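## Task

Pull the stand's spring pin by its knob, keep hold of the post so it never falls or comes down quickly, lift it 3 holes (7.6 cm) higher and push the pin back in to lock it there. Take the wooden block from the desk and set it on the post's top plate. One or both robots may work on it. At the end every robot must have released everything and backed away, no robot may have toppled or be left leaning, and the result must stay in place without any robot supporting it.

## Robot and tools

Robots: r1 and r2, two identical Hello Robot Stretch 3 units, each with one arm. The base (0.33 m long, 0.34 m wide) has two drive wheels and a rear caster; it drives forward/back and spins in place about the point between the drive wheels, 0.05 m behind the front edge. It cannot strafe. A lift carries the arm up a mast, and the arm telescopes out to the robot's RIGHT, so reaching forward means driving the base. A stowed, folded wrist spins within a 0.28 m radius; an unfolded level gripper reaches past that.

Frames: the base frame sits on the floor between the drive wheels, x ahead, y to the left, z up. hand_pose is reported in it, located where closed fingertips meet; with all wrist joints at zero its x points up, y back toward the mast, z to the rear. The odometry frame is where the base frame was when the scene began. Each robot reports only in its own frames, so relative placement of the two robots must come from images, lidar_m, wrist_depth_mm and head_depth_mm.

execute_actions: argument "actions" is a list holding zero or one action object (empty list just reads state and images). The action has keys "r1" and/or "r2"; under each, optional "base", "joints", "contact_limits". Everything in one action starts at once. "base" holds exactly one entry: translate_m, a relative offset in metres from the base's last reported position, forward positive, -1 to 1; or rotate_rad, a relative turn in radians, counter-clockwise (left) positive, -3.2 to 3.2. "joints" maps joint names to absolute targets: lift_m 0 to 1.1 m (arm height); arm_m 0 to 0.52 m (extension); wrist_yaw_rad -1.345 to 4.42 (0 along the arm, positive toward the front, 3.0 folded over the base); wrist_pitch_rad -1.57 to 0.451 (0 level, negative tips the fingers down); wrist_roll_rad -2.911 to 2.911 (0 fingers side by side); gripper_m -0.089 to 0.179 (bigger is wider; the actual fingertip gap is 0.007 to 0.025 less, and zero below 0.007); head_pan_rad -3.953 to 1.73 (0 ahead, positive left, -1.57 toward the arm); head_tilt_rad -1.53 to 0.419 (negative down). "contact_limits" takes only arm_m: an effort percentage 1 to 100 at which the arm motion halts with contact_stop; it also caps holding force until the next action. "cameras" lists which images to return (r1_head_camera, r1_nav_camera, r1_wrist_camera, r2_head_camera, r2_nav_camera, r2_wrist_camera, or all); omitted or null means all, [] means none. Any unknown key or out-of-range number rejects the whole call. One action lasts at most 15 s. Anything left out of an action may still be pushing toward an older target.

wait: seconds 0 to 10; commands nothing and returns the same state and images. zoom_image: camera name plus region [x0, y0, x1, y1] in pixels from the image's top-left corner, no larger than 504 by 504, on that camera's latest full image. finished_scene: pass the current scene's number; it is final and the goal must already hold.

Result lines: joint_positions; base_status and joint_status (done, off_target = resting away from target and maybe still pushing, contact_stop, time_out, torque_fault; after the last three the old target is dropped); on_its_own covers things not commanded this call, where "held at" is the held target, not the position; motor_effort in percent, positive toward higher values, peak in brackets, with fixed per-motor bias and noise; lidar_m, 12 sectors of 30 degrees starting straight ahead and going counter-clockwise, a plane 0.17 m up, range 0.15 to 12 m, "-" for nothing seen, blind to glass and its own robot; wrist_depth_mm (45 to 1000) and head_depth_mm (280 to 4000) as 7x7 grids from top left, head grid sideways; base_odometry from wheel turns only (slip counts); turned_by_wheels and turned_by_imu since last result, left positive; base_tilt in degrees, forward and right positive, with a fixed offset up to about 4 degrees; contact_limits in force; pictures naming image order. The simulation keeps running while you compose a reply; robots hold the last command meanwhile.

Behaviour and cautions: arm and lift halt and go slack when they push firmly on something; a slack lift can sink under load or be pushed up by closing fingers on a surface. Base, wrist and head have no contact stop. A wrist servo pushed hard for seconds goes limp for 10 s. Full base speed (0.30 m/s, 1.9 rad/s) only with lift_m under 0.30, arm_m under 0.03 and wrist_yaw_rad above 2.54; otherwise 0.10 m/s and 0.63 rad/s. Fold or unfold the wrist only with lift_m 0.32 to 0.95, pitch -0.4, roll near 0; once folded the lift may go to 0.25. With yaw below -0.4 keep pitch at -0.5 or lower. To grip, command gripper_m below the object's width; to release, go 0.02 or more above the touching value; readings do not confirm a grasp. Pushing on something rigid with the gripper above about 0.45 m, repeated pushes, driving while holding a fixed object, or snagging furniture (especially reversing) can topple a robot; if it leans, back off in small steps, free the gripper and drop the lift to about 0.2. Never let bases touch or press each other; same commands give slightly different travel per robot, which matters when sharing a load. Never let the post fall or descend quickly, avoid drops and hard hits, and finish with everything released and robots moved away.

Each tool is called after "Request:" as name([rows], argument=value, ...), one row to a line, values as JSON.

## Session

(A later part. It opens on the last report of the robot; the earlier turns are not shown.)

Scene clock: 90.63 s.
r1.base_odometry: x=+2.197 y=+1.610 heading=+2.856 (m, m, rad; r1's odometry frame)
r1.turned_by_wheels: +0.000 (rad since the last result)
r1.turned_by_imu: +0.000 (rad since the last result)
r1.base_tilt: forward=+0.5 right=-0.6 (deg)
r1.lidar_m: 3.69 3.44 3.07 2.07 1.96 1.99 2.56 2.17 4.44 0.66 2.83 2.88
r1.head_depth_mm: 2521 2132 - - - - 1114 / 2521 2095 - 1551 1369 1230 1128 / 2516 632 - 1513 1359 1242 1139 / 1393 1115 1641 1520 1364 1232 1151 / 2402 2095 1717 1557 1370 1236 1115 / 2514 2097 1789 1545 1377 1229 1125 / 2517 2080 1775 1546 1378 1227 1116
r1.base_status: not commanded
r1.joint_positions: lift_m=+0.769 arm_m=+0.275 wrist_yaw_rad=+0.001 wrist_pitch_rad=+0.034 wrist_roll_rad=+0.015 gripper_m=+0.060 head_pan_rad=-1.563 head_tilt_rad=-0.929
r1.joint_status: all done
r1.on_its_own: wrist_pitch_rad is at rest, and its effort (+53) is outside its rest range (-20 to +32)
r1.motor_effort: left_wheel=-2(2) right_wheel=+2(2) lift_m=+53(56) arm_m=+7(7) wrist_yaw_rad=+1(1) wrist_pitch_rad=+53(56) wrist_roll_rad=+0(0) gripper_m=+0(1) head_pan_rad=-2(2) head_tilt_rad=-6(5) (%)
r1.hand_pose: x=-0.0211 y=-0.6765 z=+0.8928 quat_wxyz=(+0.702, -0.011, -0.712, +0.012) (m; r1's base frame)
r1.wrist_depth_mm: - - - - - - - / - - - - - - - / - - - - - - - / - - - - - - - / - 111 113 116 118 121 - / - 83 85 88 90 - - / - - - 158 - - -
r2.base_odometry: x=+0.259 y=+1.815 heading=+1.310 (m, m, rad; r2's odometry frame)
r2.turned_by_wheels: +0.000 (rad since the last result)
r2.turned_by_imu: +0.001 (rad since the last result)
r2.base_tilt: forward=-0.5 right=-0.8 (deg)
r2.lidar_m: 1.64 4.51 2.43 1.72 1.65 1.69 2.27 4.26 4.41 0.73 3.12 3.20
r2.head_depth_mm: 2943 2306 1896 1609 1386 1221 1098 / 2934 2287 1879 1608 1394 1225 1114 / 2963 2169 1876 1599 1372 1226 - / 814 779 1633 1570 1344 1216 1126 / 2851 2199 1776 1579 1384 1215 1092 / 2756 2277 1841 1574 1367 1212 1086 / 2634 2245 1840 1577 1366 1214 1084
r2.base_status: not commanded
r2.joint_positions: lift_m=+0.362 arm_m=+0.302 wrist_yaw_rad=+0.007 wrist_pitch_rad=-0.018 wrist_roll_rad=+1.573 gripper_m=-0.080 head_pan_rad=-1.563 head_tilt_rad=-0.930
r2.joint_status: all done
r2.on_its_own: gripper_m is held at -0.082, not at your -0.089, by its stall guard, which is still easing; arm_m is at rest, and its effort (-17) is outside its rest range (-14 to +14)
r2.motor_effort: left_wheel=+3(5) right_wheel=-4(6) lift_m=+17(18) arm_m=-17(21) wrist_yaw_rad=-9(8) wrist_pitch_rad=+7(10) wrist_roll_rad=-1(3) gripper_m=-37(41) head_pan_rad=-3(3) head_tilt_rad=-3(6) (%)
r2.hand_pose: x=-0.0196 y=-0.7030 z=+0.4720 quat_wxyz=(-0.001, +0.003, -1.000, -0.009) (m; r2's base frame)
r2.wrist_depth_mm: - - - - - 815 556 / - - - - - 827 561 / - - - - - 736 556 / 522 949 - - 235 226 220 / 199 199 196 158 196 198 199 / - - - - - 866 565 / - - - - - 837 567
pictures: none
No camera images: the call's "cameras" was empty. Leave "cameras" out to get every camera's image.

Request:
execute_actions([
  {"r2":{"joints":{"gripper_m":0.04,"arm_m":0.309}}},
], cameras=[])

Request:
execute_actions([
  {"r2":{"joints":{"gripper_m":-0.089}}},
], cameras=[])

Request:
execute_actions([
  {"r1":{"joints":{"lift_m":0.795}},"r2":{"joints":{"arm_m":0.302}}},
], cameras=[])

Scene clock: 94.63 s.
r1.base_odometry: x=+2.197 y=+1.610 heading=+2.856 (m, m, rad; r1's odometry frame)
r1.turned_by_wheels: +0.000 (rad since the last result)
r1.turned_by_imu: +0.001 (rad since the last result)
r1.base_tilt: forward=+0.7 right=-0.6 (deg)
r1.lidar_m: 3.69 3.45 3.09 2.07 1.95 2.00 2.56 2.17 4.46 0.66 2.83 2.87
r1.head_depth_mm: 2510 2134 - - - - 1120 / 2533 2087 - 1549 1366 1232 1138 / 2531 631 - 1530 1363 1237 1141 / 1388 1110 1641 1524 1356 1232 1144 / 2391 2103 1717 1549 1368 1233 1122 / 2521 2094 1788 1544 1377 1227 1122 / 2483 2097 1774 1547 1371 1232 1120
r1.base_status: not commanded
r1.joint_positions: lift_m=+0.769 arm_m=+0.275 wrist_yaw_rad=+0.001 wrist_pitch_rad=+0.034 wrist_roll_rad=+0.015 gripper_m=+0.060 head_pan_rad=-1.563 head_tilt_rad=-0.929
r1.joint_status: not commanded
r1.on_its_own: wrist_pitch_rad is at rest, and its effort (+53) is outside its rest range (-20 to +32)
r1.motor_effort: left_wheel=-2(2) right_wheel=+2(2) lift_m=+52(52) arm_m=+7(7) wrist_yaw_rad=+0(1) wrist_pitch_rad=+53(53) wrist_roll_rad=+0(0) gripper_m=+0(1) head_pan_rad=-2(2) head_tilt_rad=-6(5) (%)
r1.hand_pose: x=-0.0211 y=-0.6765 z=+0.8928 quat_wxyz=(+0.702, -0.011, -0.712, +0.012) (m; r1's base frame)
r1.wrist_depth_mm: - - - - - - - / - - - - - - - / - - - - - - - / - - - - - - - / - 111 114 116 118 120 - / - 83 85 88 90 - - / - - - 158 - - -
r2.base_odometry: x=+0.259 y=+1.815 heading=+1.310 (m, m, rad; r2's odometry frame)
r2.turned_by_wheels: +0.000 (rad since the last result)
r2.turned_by_imu: +0.000 (rad since the last result)
r2.base_tilt: forward=-0.4 right=-0.8 (deg)
r2.lidar_m: 1.63 4.50 2.42 1.73 1.66 1.70 2.26 4.26 4.40 0.73 3.13 3.21
r2.head_depth_mm: 2979 2321 1890 1607 1392 1229 1102 / 2974 2303 1890 1590 1396 1226 1109 / 2903 2161 1869 1590 1360 1220 - / 818 772 1638 1590 1349 1208 1129 / 2852 2226 1782 1581 1370 1217 1090 / 2773 2255 1860 1575 1372 1213 1088 / 2664 2248 1867 1571 1366 1210 1089
r2.base_status: not commanded
r2.joint_positions: lift_m=+0.362 arm_m=+0.309 wrist_yaw_rad=+0.002 wrist_pitch_rad=-0.023 wrist_roll_rad=+1.573 gripper_m=+0.040 head_pan_rad=-1.563 head_tilt_rad=-0.930
r2.joint_status: all done
r2.motor_effort: left_wheel=+1(3) right_wheel=+0(4) lift_m=+17(18) arm_m=+3(15) wrist_yaw_rad=-3(8) wrist_pitch_rad=+9(10) wrist_roll_rad=-1(1) gripper_m=+1(78) head_pan_rad=-2(4) head_tilt_rad=-5(5) (%)
r2.hand_pose: x=-0.0209 y=-0.7093 z=+0.4707 quat_wxyz=(-0.001, +0.001, -1.000, -0.012) (m; r2's base frame)
r2.wrist_depth_mm: - - - - - 808 554 / - - - - - 817 548 / - - - - - 733 554 / 625 928 - - 823 724 228 / 192 193 191 188 190 193 195 / - - - - - 845 561 / - - - - - 819 565
pictures: none
No camera images: the call's "cameras" was empty. Leave "cameras" out to get every camera's image.

Scene clock: 96.40 s.
r1.base_odometry: x=+2.197 y=+1.610 heading=+2.856 (m, m, rad; r1's odometry frame)
r1.turned_by_wheels: +0.000 (rad since the last result)
r1.turned_by_imu: +0.000 (rad since the last result)
r1.base_tilt: forward=+0.4 right=-0.6 (deg)
r1.lidar_m: 3.69 3.44 3.09 2.07 1.96 1.99 2.56 2.17 4.42 0.66 2.82 2.88
r1.head_depth_mm: 2528 2137 - - - - 1118 / 2520 2079 - 1549 1361 1228 1135 / 2516 632 - 1531 1363 1233 1138 / 1388 1103 1646 1526 1365 1236 1147 / 2394 2093 1699 1551 1369 1230 1117 / 2535 2091 1780 1549 1369 1237 1116 / 2515 2082 1783 1548 1380 1234 1119
r1.base_status: not commanded
r1.joint_positions: lift_m=+0.769 arm_m=+0.275 wrist_yaw_rad=+0.001 wrist_pitch_rad=+0.034 wrist_roll_rad=+0.015 gripper_m=+0.060 head_pan_rad=-1.563 head_tilt_rad=-0.929
r1.joint_status: not commanded
r1.on_its_own: wrist_pitch_rad is at rest, and its effort (+53) is outside its rest range (-20 to +32)
r1.motor_effort: left_wheel=-2(2) right_wheel=+2(2) lift_m=+52(52) arm_m=+7(7) wrist_yaw_rad=-1(0) wrist_pitch_rad=+53(53) wrist_roll_rad=+0(0) gripper_m=+0(0) head_pan_rad=-2(2) head_tilt_rad=-5(6) (%)
r1.hand_pose: x=-0.0211 y=-0.6765 z=+0.8928 quat_wxyz=(+0.702, -0.011, -0.712, +0.012) (m; r1's base frame)
r1.wrist_depth_mm: - - - - - - - / - - - - - - - / - - - - - - - / - - - - - - - / - 111 114 116 118 121 - / - 83 85 88 90 - - / - - - 158 - - -
r2.base_odometry: x=+0.259 y=+1.815 heading=+1.310 (m, m, rad; r2's odometry frame)
r2.turned_by_wheels: +0.000 (rad since the last result)
r2.turned_by_imu: +0.000 (rad since the last result)
r2.base_tilt: forward=-0.5 right=-0.8 (deg)
r2.lidar_m: 1.63 4.52 2.43 1.73 1.66 1.70 2.26 4.26 4.39 0.73 3.12 3.23
r2.head_depth_mm: 2958 2329 1912 1613 1391 1227 1100 / 2948 2284 1907 1591 1381 1226 1112 / 2930 2156 1878 1598 1365 1224 - / 818 778 1646 1565 1346 1209 1122 / 2874 2201 1744 1577 1385 1212 1087 / 2786 2278 1863 1576 1373 1207 1088 / 2668 2247 1856 1575 1365 1208 1086
r2.base_status: not commanded
r2.joint_positions: lift_m=+0.362 arm_m=+0.310 wrist_yaw_rad=+0.005 wrist_pitch_rad=-0.017 wrist_roll_rad=+1.573 gripper_m=-0.087 head_pan_rad=-1.563 head_tilt_rad=-0.930
r2.joint_status: all done
r2.motor_effort: left_wheel=+2(2) right_wheel=-3(2) lift_m=+18(18) arm_m=-11(11) wrist_yaw_rad=-8(7) wrist_pitch_rad=+7(9) wrist_roll_rad=-2(1) gripper_m=-40(100) head_pan_rad=-4(1) head_tilt_rad=-5(5) (%)
r2.hand_pose: x=-0.0201 y=-0.7106 z=+0.4723 quat_wxyz=(-0.001, +0.003, -1.000, -0.009) (m; r2's base frame)
r2.wrist_depth_mm: - - - - - 835 551 / - - - - - 834 559 / - - - - - 737 566 / 621 913 - - 838 695 224 / 191 191 189 185 187 190 192 / - - - - - 841 565 / - - - - - 855 571
pictures: none
No camera images: the call's "cameras" was empty. Leave "cameras" out to get every camera's image.

Scene clock: 97.40 s.
r1.base_odometry: x=+2.197 y=+1.610 heading=+2.856 (m, m, rad; r1's odometry frame)
r1.turned_by_wheels: +0.000 (rad since the last result)
r1.turned_by_imu: +0.000 (rad since the last result)
r1.base_tilt: forward=+0.5 right=-0.5 (deg)
r1.lidar_m: 3.68 3.44 3.09 2.06 1.96 2.00 2.56 2.17 4.45 0.66 2.82 2.87
r1.head_depth_mm: 2519 2174 - - 1372 1233 1119 / 2501 2196 - 1550 1367 1231 1133 / 680 - - 1524 1359 1235 1144 / 1370 1143 1646 1514 1352 1233 1151 / 2394 2074 1705 1549 1370 1231 1119 / 2514 2087 1784 1543 1373 1235 1123 / 2503 2085 1790 1543 1375 1231 1116
r1.base_status: not commanded
r1.joint_positions: lift_m=+0.794 arm_m=+0.275 wrist_yaw_rad=+0.001 wrist_pitch_rad=+0.031 wrist_roll_rad=+0.015 gripper_m=+0.060 head_pan_rad=-1.563 head_tilt_rad=-0.929
r1.joint_status: all done
r1.on_its_own: wrist_pitch_rad is at rest, and its effort (+55) is outside its rest range (-20 to +32)
r1.motor_effort: left_wheel=-2(2) right_wheel=+2(1) lift_m=+53(54) arm_m=+6(6) wrist_yaw_rad=-1(0) wrist_pitch_rad=+55(55) wrist_roll_rad=+0(1) gripper_m=+1(0) head_pan_rad=-1(2) head_tilt_rad=-5(5) (%)
r1.hand_pose: x=-0.0211 y=-0.6764 z=+0.9169 quat_wxyz=(+0.702, -0.010, -0.712, +0.011) (m; r1's base frame)
r1.wrist_depth_mm: - - - 989 - - - / - - - - - - - / - - - - - - - / - - - - - - - / - 112 114 116 119 121 - / - 83 85 88 90 - - / - - - 158 - - -
r2.base_odometry: x=+0.259 y=+1.815 heading=+1.310 (m, m, rad; r2's odometry frame)
r2.turned_by_wheels: +0.000 (rad since the last result)
r2.turned_by_imu: +0.001 (rad since the last result)
r2.base_tilt: forward=-0.5 right=-0.8 (deg)
r2.lidar_m: 1.64 4.50 2.43 1.73 1.66 1.70 2.26 4.27 4.39 0.73 3.13 3.22
r2.head_depth_mm: 2933 2320 1891 1607 1398 1235 1103 / 2951 2312 1881 1597 1389 1219 1116 / 2935 2166 1892 1603 1373 1223 - / 785 808 1643 1554 1346 1215 1121 / 2898 2206 1741 1586 1371 1213 1093 / 2758 2259 1877 1580 1380 1212 1089 / 2664 2274 1853 1585 1374 1215 1085
r2.base_status: not commanded
r2.joint_positions: lift_m=+0.362 arm_m=+0.303 wrist_yaw_rad=+0.008 wrist_pitch_rad=-0.017 wrist_roll_rad=+1.573 gripper_m=-0.083 head_pan_rad=-1.563 head_tilt_rad=-0.930
r2.joint_status: all done
r2.on_its_own: gripper_m is held at -0.082, not at your -0.089, by its stall guard, which is still easing; arm_m is at rest, and its effort (-18) is outside its rest range (-14 to +14)
r2.motor_effort: left_wheel=+3(5) right_wheel=-4(5) lift_m=+18(18) arm_m=-18(29) wrist_yaw_rad=-10(10) wrist_pitch_rad=+6(6) wrist_roll_rad=-1(1) gripper_m=-7(40) head_pan_rad=-2(3) head_tilt_rad=-5(5) (%)
r2.hand_pose: x=-0.0193 y=-0.7042 z=+0.4724 quat_wxyz=(-0.001, +0.004, -1.000, -0.009) (m; r2's base frame)
r2.wrist_depth_mm: - - - - - 825 549 / - - - - - 843 557 / - - - - - 734 559 / 719 962 - - 230 222 215 / 197 198 196 153 195 197 197 / - - - - - 855 562 / - - - - - 849 573
pictures: none
No camera images: the call's "cameras" was empty. Leave "cameras" out to get every camera's image.

Request:
execute_actions([
  {"r1":{"joints":{"lift_m":0.802}},"r2":{"joints":{"gripper_m":0.05}}},
], cameras=[])

Request:
execute_actions([
  {"r1":{"joints":{"lift_m":0.808}},"r2":{"joints":{"arm_m":0.005,"wrist_roll_rad":0,"wrist_pitch_rad":-0.4}}},
], cameras=[])

Request:
execute_actions([
  {"r1":{"joints":{"lift_m":0.814}},"r2":{"base":{"rotate_rad":0.5},"joints":{"wrist_yaw_rad":3.0,"head_pan_rad":-0.6,"head_tilt_rad":-0.5}}},
], cameras=[])

Request:
execute_actions([
  {"r1":{"joints":{"lift_m":0.792}},"r2":{"joints":{"lift_m":0.27}}},
], cameras=["r2_head_camera","r2_nav_camera"])

Scene clock: 102.40 s.
r1.base_odometry: x=+2.197 y=+1.610 heading=+2.856 (m, m, rad; r1's odometry frame)
r1.turned_by_wheels: +0.000 (rad since the last result)
r1.turned_by_imu: +0.001 (rad since the last result)
r1.base_tilt: forward=+0.6 right=-0.6 (deg)
r1.lidar_m: 3.68 3.45 3.10 2.08 1.96 1.99 2.56 2.16 4.45 0.66 2.82 2.88
r1.head_depth_mm: 2526 2185 - - 1372 1233 1120 / 2517 2169 - 1546 1373 1232 1132 / 670 - - 1521 1363 1232 1138 / 1364 1199 1632 1522 1357 1232 1146 / 2367 2090 1719 1554 1366 1229 1117 / 2532 2096 1787 1556 1379 1233 1117 / 2486 2100 1778 1556 1376 1236 1118
r1.base_status: not commanded
r1.joint_positions: lift_m=+0.801 arm_m=+0.275 wrist_yaw_rad=+0.001 wrist_pitch_rad=+0.027 wrist_roll_rad=+0.015 gripper_m=+0.060 head_pan_rad=-1.563 head_tilt_rad=-0.929
r1.joint_status: all done
r1.on_its_own: wrist_pitch_rad is at rest, and its effort (+57) is outside its rest range (-20 to +32)
r1.motor_effort: left_wheel=-2(2) right_wheel=+1(2) lift_m=+53(56) arm_m=+6(6) wrist_yaw_rad=-1(0) wrist_pitch_rad=+57(58) wrist_roll_rad=+0(0) gripper_m=+0(0) head_pan_rad=-2(2) head_tilt_rad=-6(5) (%)
r1.hand_pose: x=-0.0211 y=-0.6763 z=+0.9228 quat_wxyz=(+0.702, -0.009, -0.712, +0.010) (m; r1's base frame)
r1.wrist_depth_mm: - - - - - - - / - - - - - - - / - - - - - - - / - - - - - - - / - 113 115 118 120 122 - / - 84 85 88 90 - - / - - - 158 - - -
r2.base_odometry: x=+0.259 y=+1.815 heading=+1.310 (m, m, rad; r2's odometry frame)
r2.turned_by_wheels: +0.000 (rad since the last result)
r2.turned_by_imu: +0.000 (rad since the last result)
r2.base_tilt: forward=-0.4 right=-0.9 (deg)
r2.lidar_m: 1.63 4.50 2.43 1.73 1.66 1.70 2.26 4.25 4.40 0.73 3.13 3.22
r2.head_depth_mm: 3025 2316 1901 1595 1394 1228 1101 / 2947 2308 1890 1610 1391 1221 1113 / 2909 2154 1886 1592 1372 1223 - / 780 809 1648 1556 1349 1218 1127 / 2921 2211 1769 1594 1377 1221 1093 / 2806 2242 1871 1587 1371 1216 1082 / 2659 2234 1842 1580 1366 1210 1086
r2.base_status: not commanded
r2.joint_positions: lift_m=+0.362 arm_m=+0.302 wrist_yaw_rad=+0.003 wrist_pitch_rad=-0.022 wrist_roll_rad=+1.573 gripper_m=+0.050 head_pan_rad=-1.563 head_tilt_rad=-0.930
r2.joint_status: all done
r2.motor_effort: left_wheel=+1(3) right_wheel=-2(5) lift_m=+18(18) arm_m=-3(15) wrist_yaw_rad=-4(10) wrist_pitch_rad=+8(9) wrist_roll_rad=-1(1) gripper_m=+0(79) head_pan_rad=-3(4) head_tilt_rad=-5(5) (%)
r2.hand_pose: x=-0.0206 y=-0.7029 z=+0.4710 quat_wxyz=(-0.001, +0.002, -1.000, -0.011) (m; r2's base frame)
r2.wrist_depth_mm: - - - - - 811 553 / - - - - - 809 557 / - - - - - 732 560 / 765 961 - - 762 232 224 / 198 200 200 195 198 199 201 / - - - - - 833 566 / - - - - - 790 564
pictures: none
No camera images: the call's "cameras" was empty. Leave "cameras" out to get every camera's image.

Scene clock: 105.80 s.
r1.base_odometry: x=+2.197 y=+1.610 heading=+2.856 (m, m, rad; r1's odometry frame)
r1.turned_by_wheels: +0.000 (rad since the last result)
r1.turned_by_imu: +0.001 (rad since the last result)
r1.base_tilt: forward=+0.5 right=-0.6 (deg)
r1.lidar_m: 3.69 3.44 3.07 2.07 1.96 1.99 2.56 2.17 4.46 0.66 2.82 2.86
r1.head_depth_mm: 2528 2207 - - 1354 1232 1118 / 2505 - - 1552 1363 1235 1135 / 669 - - 1525 1355 1235 1142 / 1369 1753 1657 1519 1358 1237 1149 / 2371 2088 1707 1545 1377 1226 1115 / 2506 2093 1776 1554 1375 1222 1117 / 2510 2092 1775 1545 1372 1227 1119
r1.base_status: not commanded
r1.joint_positions: lift_m=+0.807 arm_m=+0.275 wrist_yaw_rad=+0.001 wrist_pitch_rad=+0.006 wrist_roll_rad=+0.015 gripper_m=+0.060 head_pan_rad=-1.563 head_tilt_rad=-0.929
r1.joint_status: all done
r1.on_its_own: wrist_pitch_rad is at rest, and its effort (+66) is outside its rest range (-20 to +32)
r1.motor_effort: left_wheel=-2(2) right_wheel=+2(2) lift_m=+55(57) arm_m=+7(7) wrist_yaw_rad=-1(0) wrist_pitch_rad=+66(67) wrist_roll_rad=+0(0) gripper_m=+1(0) head_pan_rad=-2(2) head_tilt_rad=-6(6) (%)
r1.hand_pose: x=-0.0211 y=-0.6759 z=+0.9235 quat_wxyz=(+0.702, -0.001, -0.712, +0.002) (m; r1's base frame)
r1.wrist_depth_mm: - - - - - - - / - - - - - - - / - - - - - - - / - - - - - - - / - 117 119 122 124 127 - / - 83 86 92 91 95 - / - - - 160 - - -
r2.base_odometry: x=+0.259 y=+1.815 heading=+1.310 (m, m, rad; r2's odometry frame)
r2.turned_by_wheels: +0.000 (rad since the last result)
r2.turned_by_imu: +0.000 (rad since the last result)
r2.base_tilt: forward=-0.5 right=-0.9 (deg)
r2.lidar_m: 1.64 4.48 2.43 1.73 1.66 1.70 2.27 4.26 4.38 0.73 3.12 3.23
r2.head_depth_mm: 2977 2334 1901 1606 1396 1225 1096 / 2971 2288 1889 1602 1387 1221 1107 / 2911 2151 1886 1600 1384 1224 - / 778 811 1639 1531 1367 1249 - / 2914 2216 1770 1585 1373 1214 1090 / 2786 2266 1852 1576 1366 1214 1090 / 2642 2251 1872 1568 1370 1213 1087
r2.base_status: not commanded
r2.joint_positions: lift_m=+0.362 arm_m=+0.005 wrist_yaw_rad=+0.002 wrist_pitch_rad=-0.414 wrist_roll_rad=+0.003 gripper_m=+0.050 head_pan_rad=-1.564 head_tilt_rad=-0.930
r2.joint_status: all done
r2.motor_effort: left_wheel=+0(5) right_wheel=-1(8) lift_m=+18(19) arm_m=-3(5) wrist_yaw_rad=-3(17) wrist_pitch_rad=+5(34) wrist_roll_rad=-1(3) gripper_m=+0(12) head_pan_rad=-3(3) head_tilt_rad=-5(5) (%)
r2.hand_pose: x=-0.0211 y=-0.3751 z=+0.3758 quat_wxyz=(+0.691, +0.146, -0.693, -0.145) (m; r2's base frame)
r2.wrist_depth_mm: - - - - - - - / - - - - - - - / - - - - - - - / 962 972 956 899 931 939 916 / 780 758 788 756 781 759 740 / 626 638 - 611 - 619 622 / 544 535 538 538 529 536 532
pictures: none
No camera images: the call's "cameras" was empty. Leave "cameras" out to get every camera's image.

Scene clock: 108.30 s.
r1.base_odometry: x=+2.197 y=+1.610 heading=+2.856 (m, m, rad; r1's odometry frame)
r1.turned_by_wheels: +0.000 (rad since the last result)
r1.turned_by_imu: +0.000 (rad since the last result)
r1.base_tilt: forward=+0.5 right=-0.7 (deg)
r1.lidar_m: 3.69 3.46 3.07 2.07 1.96 1.99 2.56 2.16 4.45 0.66 2.83 2.87
r1.head_depth_mm: 2530 2190 - - 1351 1231 1113 / 2534 1951 1684 1548 1376 1232 1135 / 668 - 1662 1519 1365 1239 1135 / 1328 1731 1624 1520 1357 1232 1145 / 1350 2083 1712 1556 1367 1232 1118 / 2514 2094 1774 1549 1372 1230 1118 / 2502 2094 1787 1560 1375 1233 1115
r1.base_status: not commanded
r1.joint_positions: lift_m=+0.813 arm_m=+0.275 wrist_yaw_rad=+0.001 wrist_pitch_rad=-0.015 wrist_roll_rad=+0.015 gripper_m=+0.060 head_pan_rad=-1.563 head_tilt_rad=-0.929
r1.joint_status: all done
r1.on_its_own: wrist_pitch_rad is at rest, and its effort (+76) is outside its rest range (-20 to +32)
r1.motor_effort: left_wheel=-2(2) right_wheel=+2(2) lift_m=+57(58) arm_m=+6(7) wrist_yaw_rad=+0(0) wrist_pitch_rad=+76(77) wrist_roll_rad=+0(1) gripper_m=+0(1) head_pan_rad=-2(2) head_tilt_rad=-5(5) (%)
r1.hand_pose: x=-0.0211 y=-0.6754 z=+0.9241 quat_wxyz=(+0.702, +0.006, -0.712, -0.005) (m; r1's base frame)
r1.wrist_depth_mm: - - - - - - - / - - - - - - - / - - - - - - - / - - 236 - - - - / - 121 123 125 128 131 - / - 84 88 90 91 99 - / - - - 161 - - -
r2.base_odometry: x=+0.259 y=+1.815 heading=+1.810 (m, m, rad; r2's odometry frame)
r2.turned_by_wheels: +0.500 (rad since the last result)
r2.turned_by_imu: +0.510 (rad since the last result)
r2.base_tilt: forward=-0.5 right=-0.8 (deg)
r2.lidar_m: 4.52 2.48 1.74 1.65 1.69 2.22 4.26 4.36 0.73 3.12 3.19 1.64
r2.head_depth_mm: 3012 3195 3442 2714 1969 1553 1288 / 3290 3497 3671 2701 1979 1555 1276 / 3684 - - 2718 1949 1538 1277 / - - 2084 2548 1960 1541 1270 / - - 1891 2529 1903 1545 1268 / - - 1872 2534 1949 1542 1269 / 3897 - 2024 2634 1939 1532 1260
r2.base_status: done
r2.joint_positions: lift_m=+0.362 arm_m=+0.005 wrist_yaw_rad=+2.997 wrist_pitch_rad=-0.414 wrist_roll_rad=+0.003 gripper_m=+0.050 head_pan_rad=-0.607 head_tilt_rad=-0.507
r2.joint_status: all done
r2.motor_effort: left_wheel=-2(3) right_wheel=+1(4) lift_m=+18(18) arm_m=-3(3) wrist_yaw_rad=+3(3) wrist_pitch_rad=+5(5) wrist_roll_rad=-1(1) gripper_m=+0(0) head_pan_rad=+3(33) head_tilt_rad=+3(28) (%)
r2.hand_pose: x=+0.0112 y=+0.0724 z=+0.3758 quat_wxyz=(+0.195, +0.701, +0.095, +0.679) (m; r2's base frame)
r2.wrist_depth_mm: - - - - - - - / - - - - - - - / - - - - - - - / 980 924 929 932 951 926 943 / 778 765 836 760 778 753 745 / 644 631 - 628 - 620 630 / 542 544 - 561 520 539 535
pictures: none
No camera images: the call's "cameras" was empty. Leave "cameras" out to get every camera's image.

Scene clock: 109.97 s.
r1.base_odometry: x=+2.197 y=+1.610 heading=+2.856 (m, m, rad; r1's odometry frame)
r1.turned_by_wheels: +0.000 (rad since the last result)
r1.turned_by_imu: +0.000 (rad since the last result)
r1.base_tilt: forward=+0.6 right=-0.6 (deg)
r1.lidar_m: 3.70 3.46 3.08 2.07 1.96 1.99 2.56 2.16 4.47 0.66 2.83 2.88
r1.head_depth_mm: 2518 2155 - - - 1241 1117 / 2536 2137 - 1555 1373 1235 1131 / 669 - - 1528 1362 1232 1139 / 1322 1682 1624 1517 1363 1235 1150 / 2517 1996 1700 1544 1370 1240 1115 / 2516 2080 1775 1551 1377 1233 1116 / 2503 2108 1782 1551 1372 1236 1122
r1.base_status: not commanded
r1.joint_positions: lift_m=+0.792 arm_m=+0.275 wrist_yaw_rad=+0.001 wrist_pitch_rad=+0.058 wrist_roll_rad=+0.015 gripper_m=+0.060 head_pan_rad=-1.563 head_tilt_rad=-0.929
r1.joint_status: all done
r1.on_its_own: wrist_pitch_rad is at rest, and its effort (+42) is outside its rest range (-20 to +32)
r1.motor_effort: left_wheel=-2(2) right_wheel=+2(2) lift_m=+33(50) arm_m=+7(7) wrist_yaw_rad=-1(0) wrist_pitch_rad=+42(76) wrist_roll_rad=+0(0) gripper_m=-1(0) head_pan_rad=-2(2) head_tilt_rad=-6(5) (%)
r1.hand_pose: x=-0.0211 y=-0.6768 z=+0.9217 quat_wxyz=(+0.702, -0.020, -0.712, +0.021) (m; r1's base frame)
r1.wrist_depth_mm: - - - - - - - / - - - - - - - / - - - - - - - / - - - - - - - / - 105 107 110 111 114 - / - - 85 154 90 - - / - - 897 157 - - -
r2.base_odometry: x=+0.259 y=+1.815 heading=+1.810 (m, m, rad; r2's odometry frame)
r2.turned_by_wheels: +0.000 (rad since the last result)
r2.turned_by_imu: +0.000 (rad since the last result)
r2.base_tilt: forward=-0.5 right=-0.8 (deg)
r2.lidar_m: 4.52 2.49 1.74 1.65 1.69 2.22 4.26 4.38 0.73 3.11 3.20 1.64
r2.head_depth_mm: 3035 3233 3354 2711 1954 1547 1277 / 3343 3568 3631 2686 1971 1547 1281 / 3630 - - 2668 1966 1544 1277 / - - 2060 2541 1960 1540 1280 / - - 1909 2558 1903 1537 1271 / - - 1867 2521 1946 1542 1268 / 3839 - 2046 2641 1943 1538 1262
r2.base_status: not commanded
r2.joint_positions: lift_m=+0.270 arm_m=+0.005 wrist_yaw_rad=+2.997 wrist_pitch_rad=-0.414 wrist_roll_rad=+0.003 gripper_m=+0.050 head_pan_rad=-0.607 head_tilt_rad=-0.507
r2.joint_status: all done
r2.motor_effort: left_wheel=-1(2) right_wheel=+1(1) lift_m=+16(18) arm_m=-3(3) wrist_yaw_rad=+3(2) wrist_pitch_rad=+6(6) wrist_roll_rad=-1(1) gripper_m=+0(0) head_pan_rad=+3(3) head_tilt_rad=+4(3) (%)
r2.hand_pose: x=+0.0111 y=+0.0723 z=+0.2838 quat_wxyz=(+0.196, +0.701, +0.095, +0.679) (m; r2's base frame)
r2.wrist_depth_mm: - - - - - - - / - - - - - - - / - - - 994 - 992 997 / 784 759 770 772 753 759 755 / 617 620 672 613 629 604 604 / 519 518 - 530 - 500 502 / 454 - - - 427 433 428
pictures: r2_head_camera (sideways: a quarter turn clockwise sets it upright), r2_nav_camera (sideways: a quarter turn counterclockwise sets it upright)
Images, in order (width x height): r2_head_camera 896x504, r2_nav_camera 672x504.

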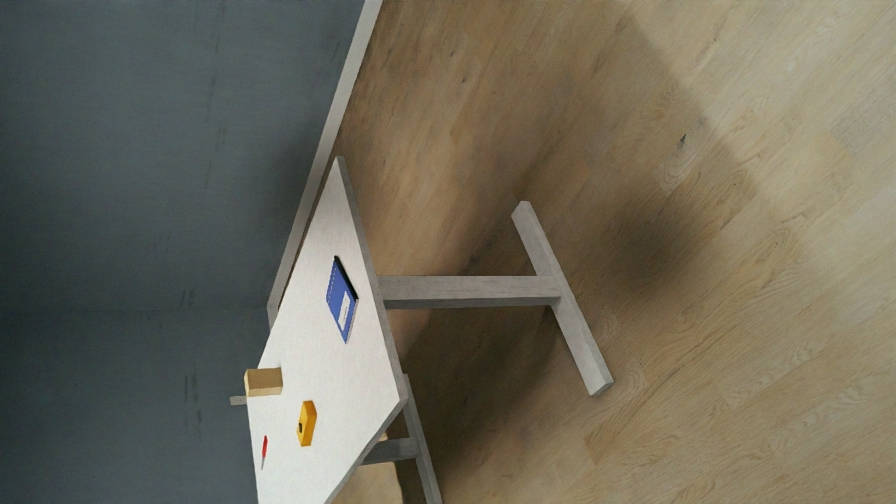

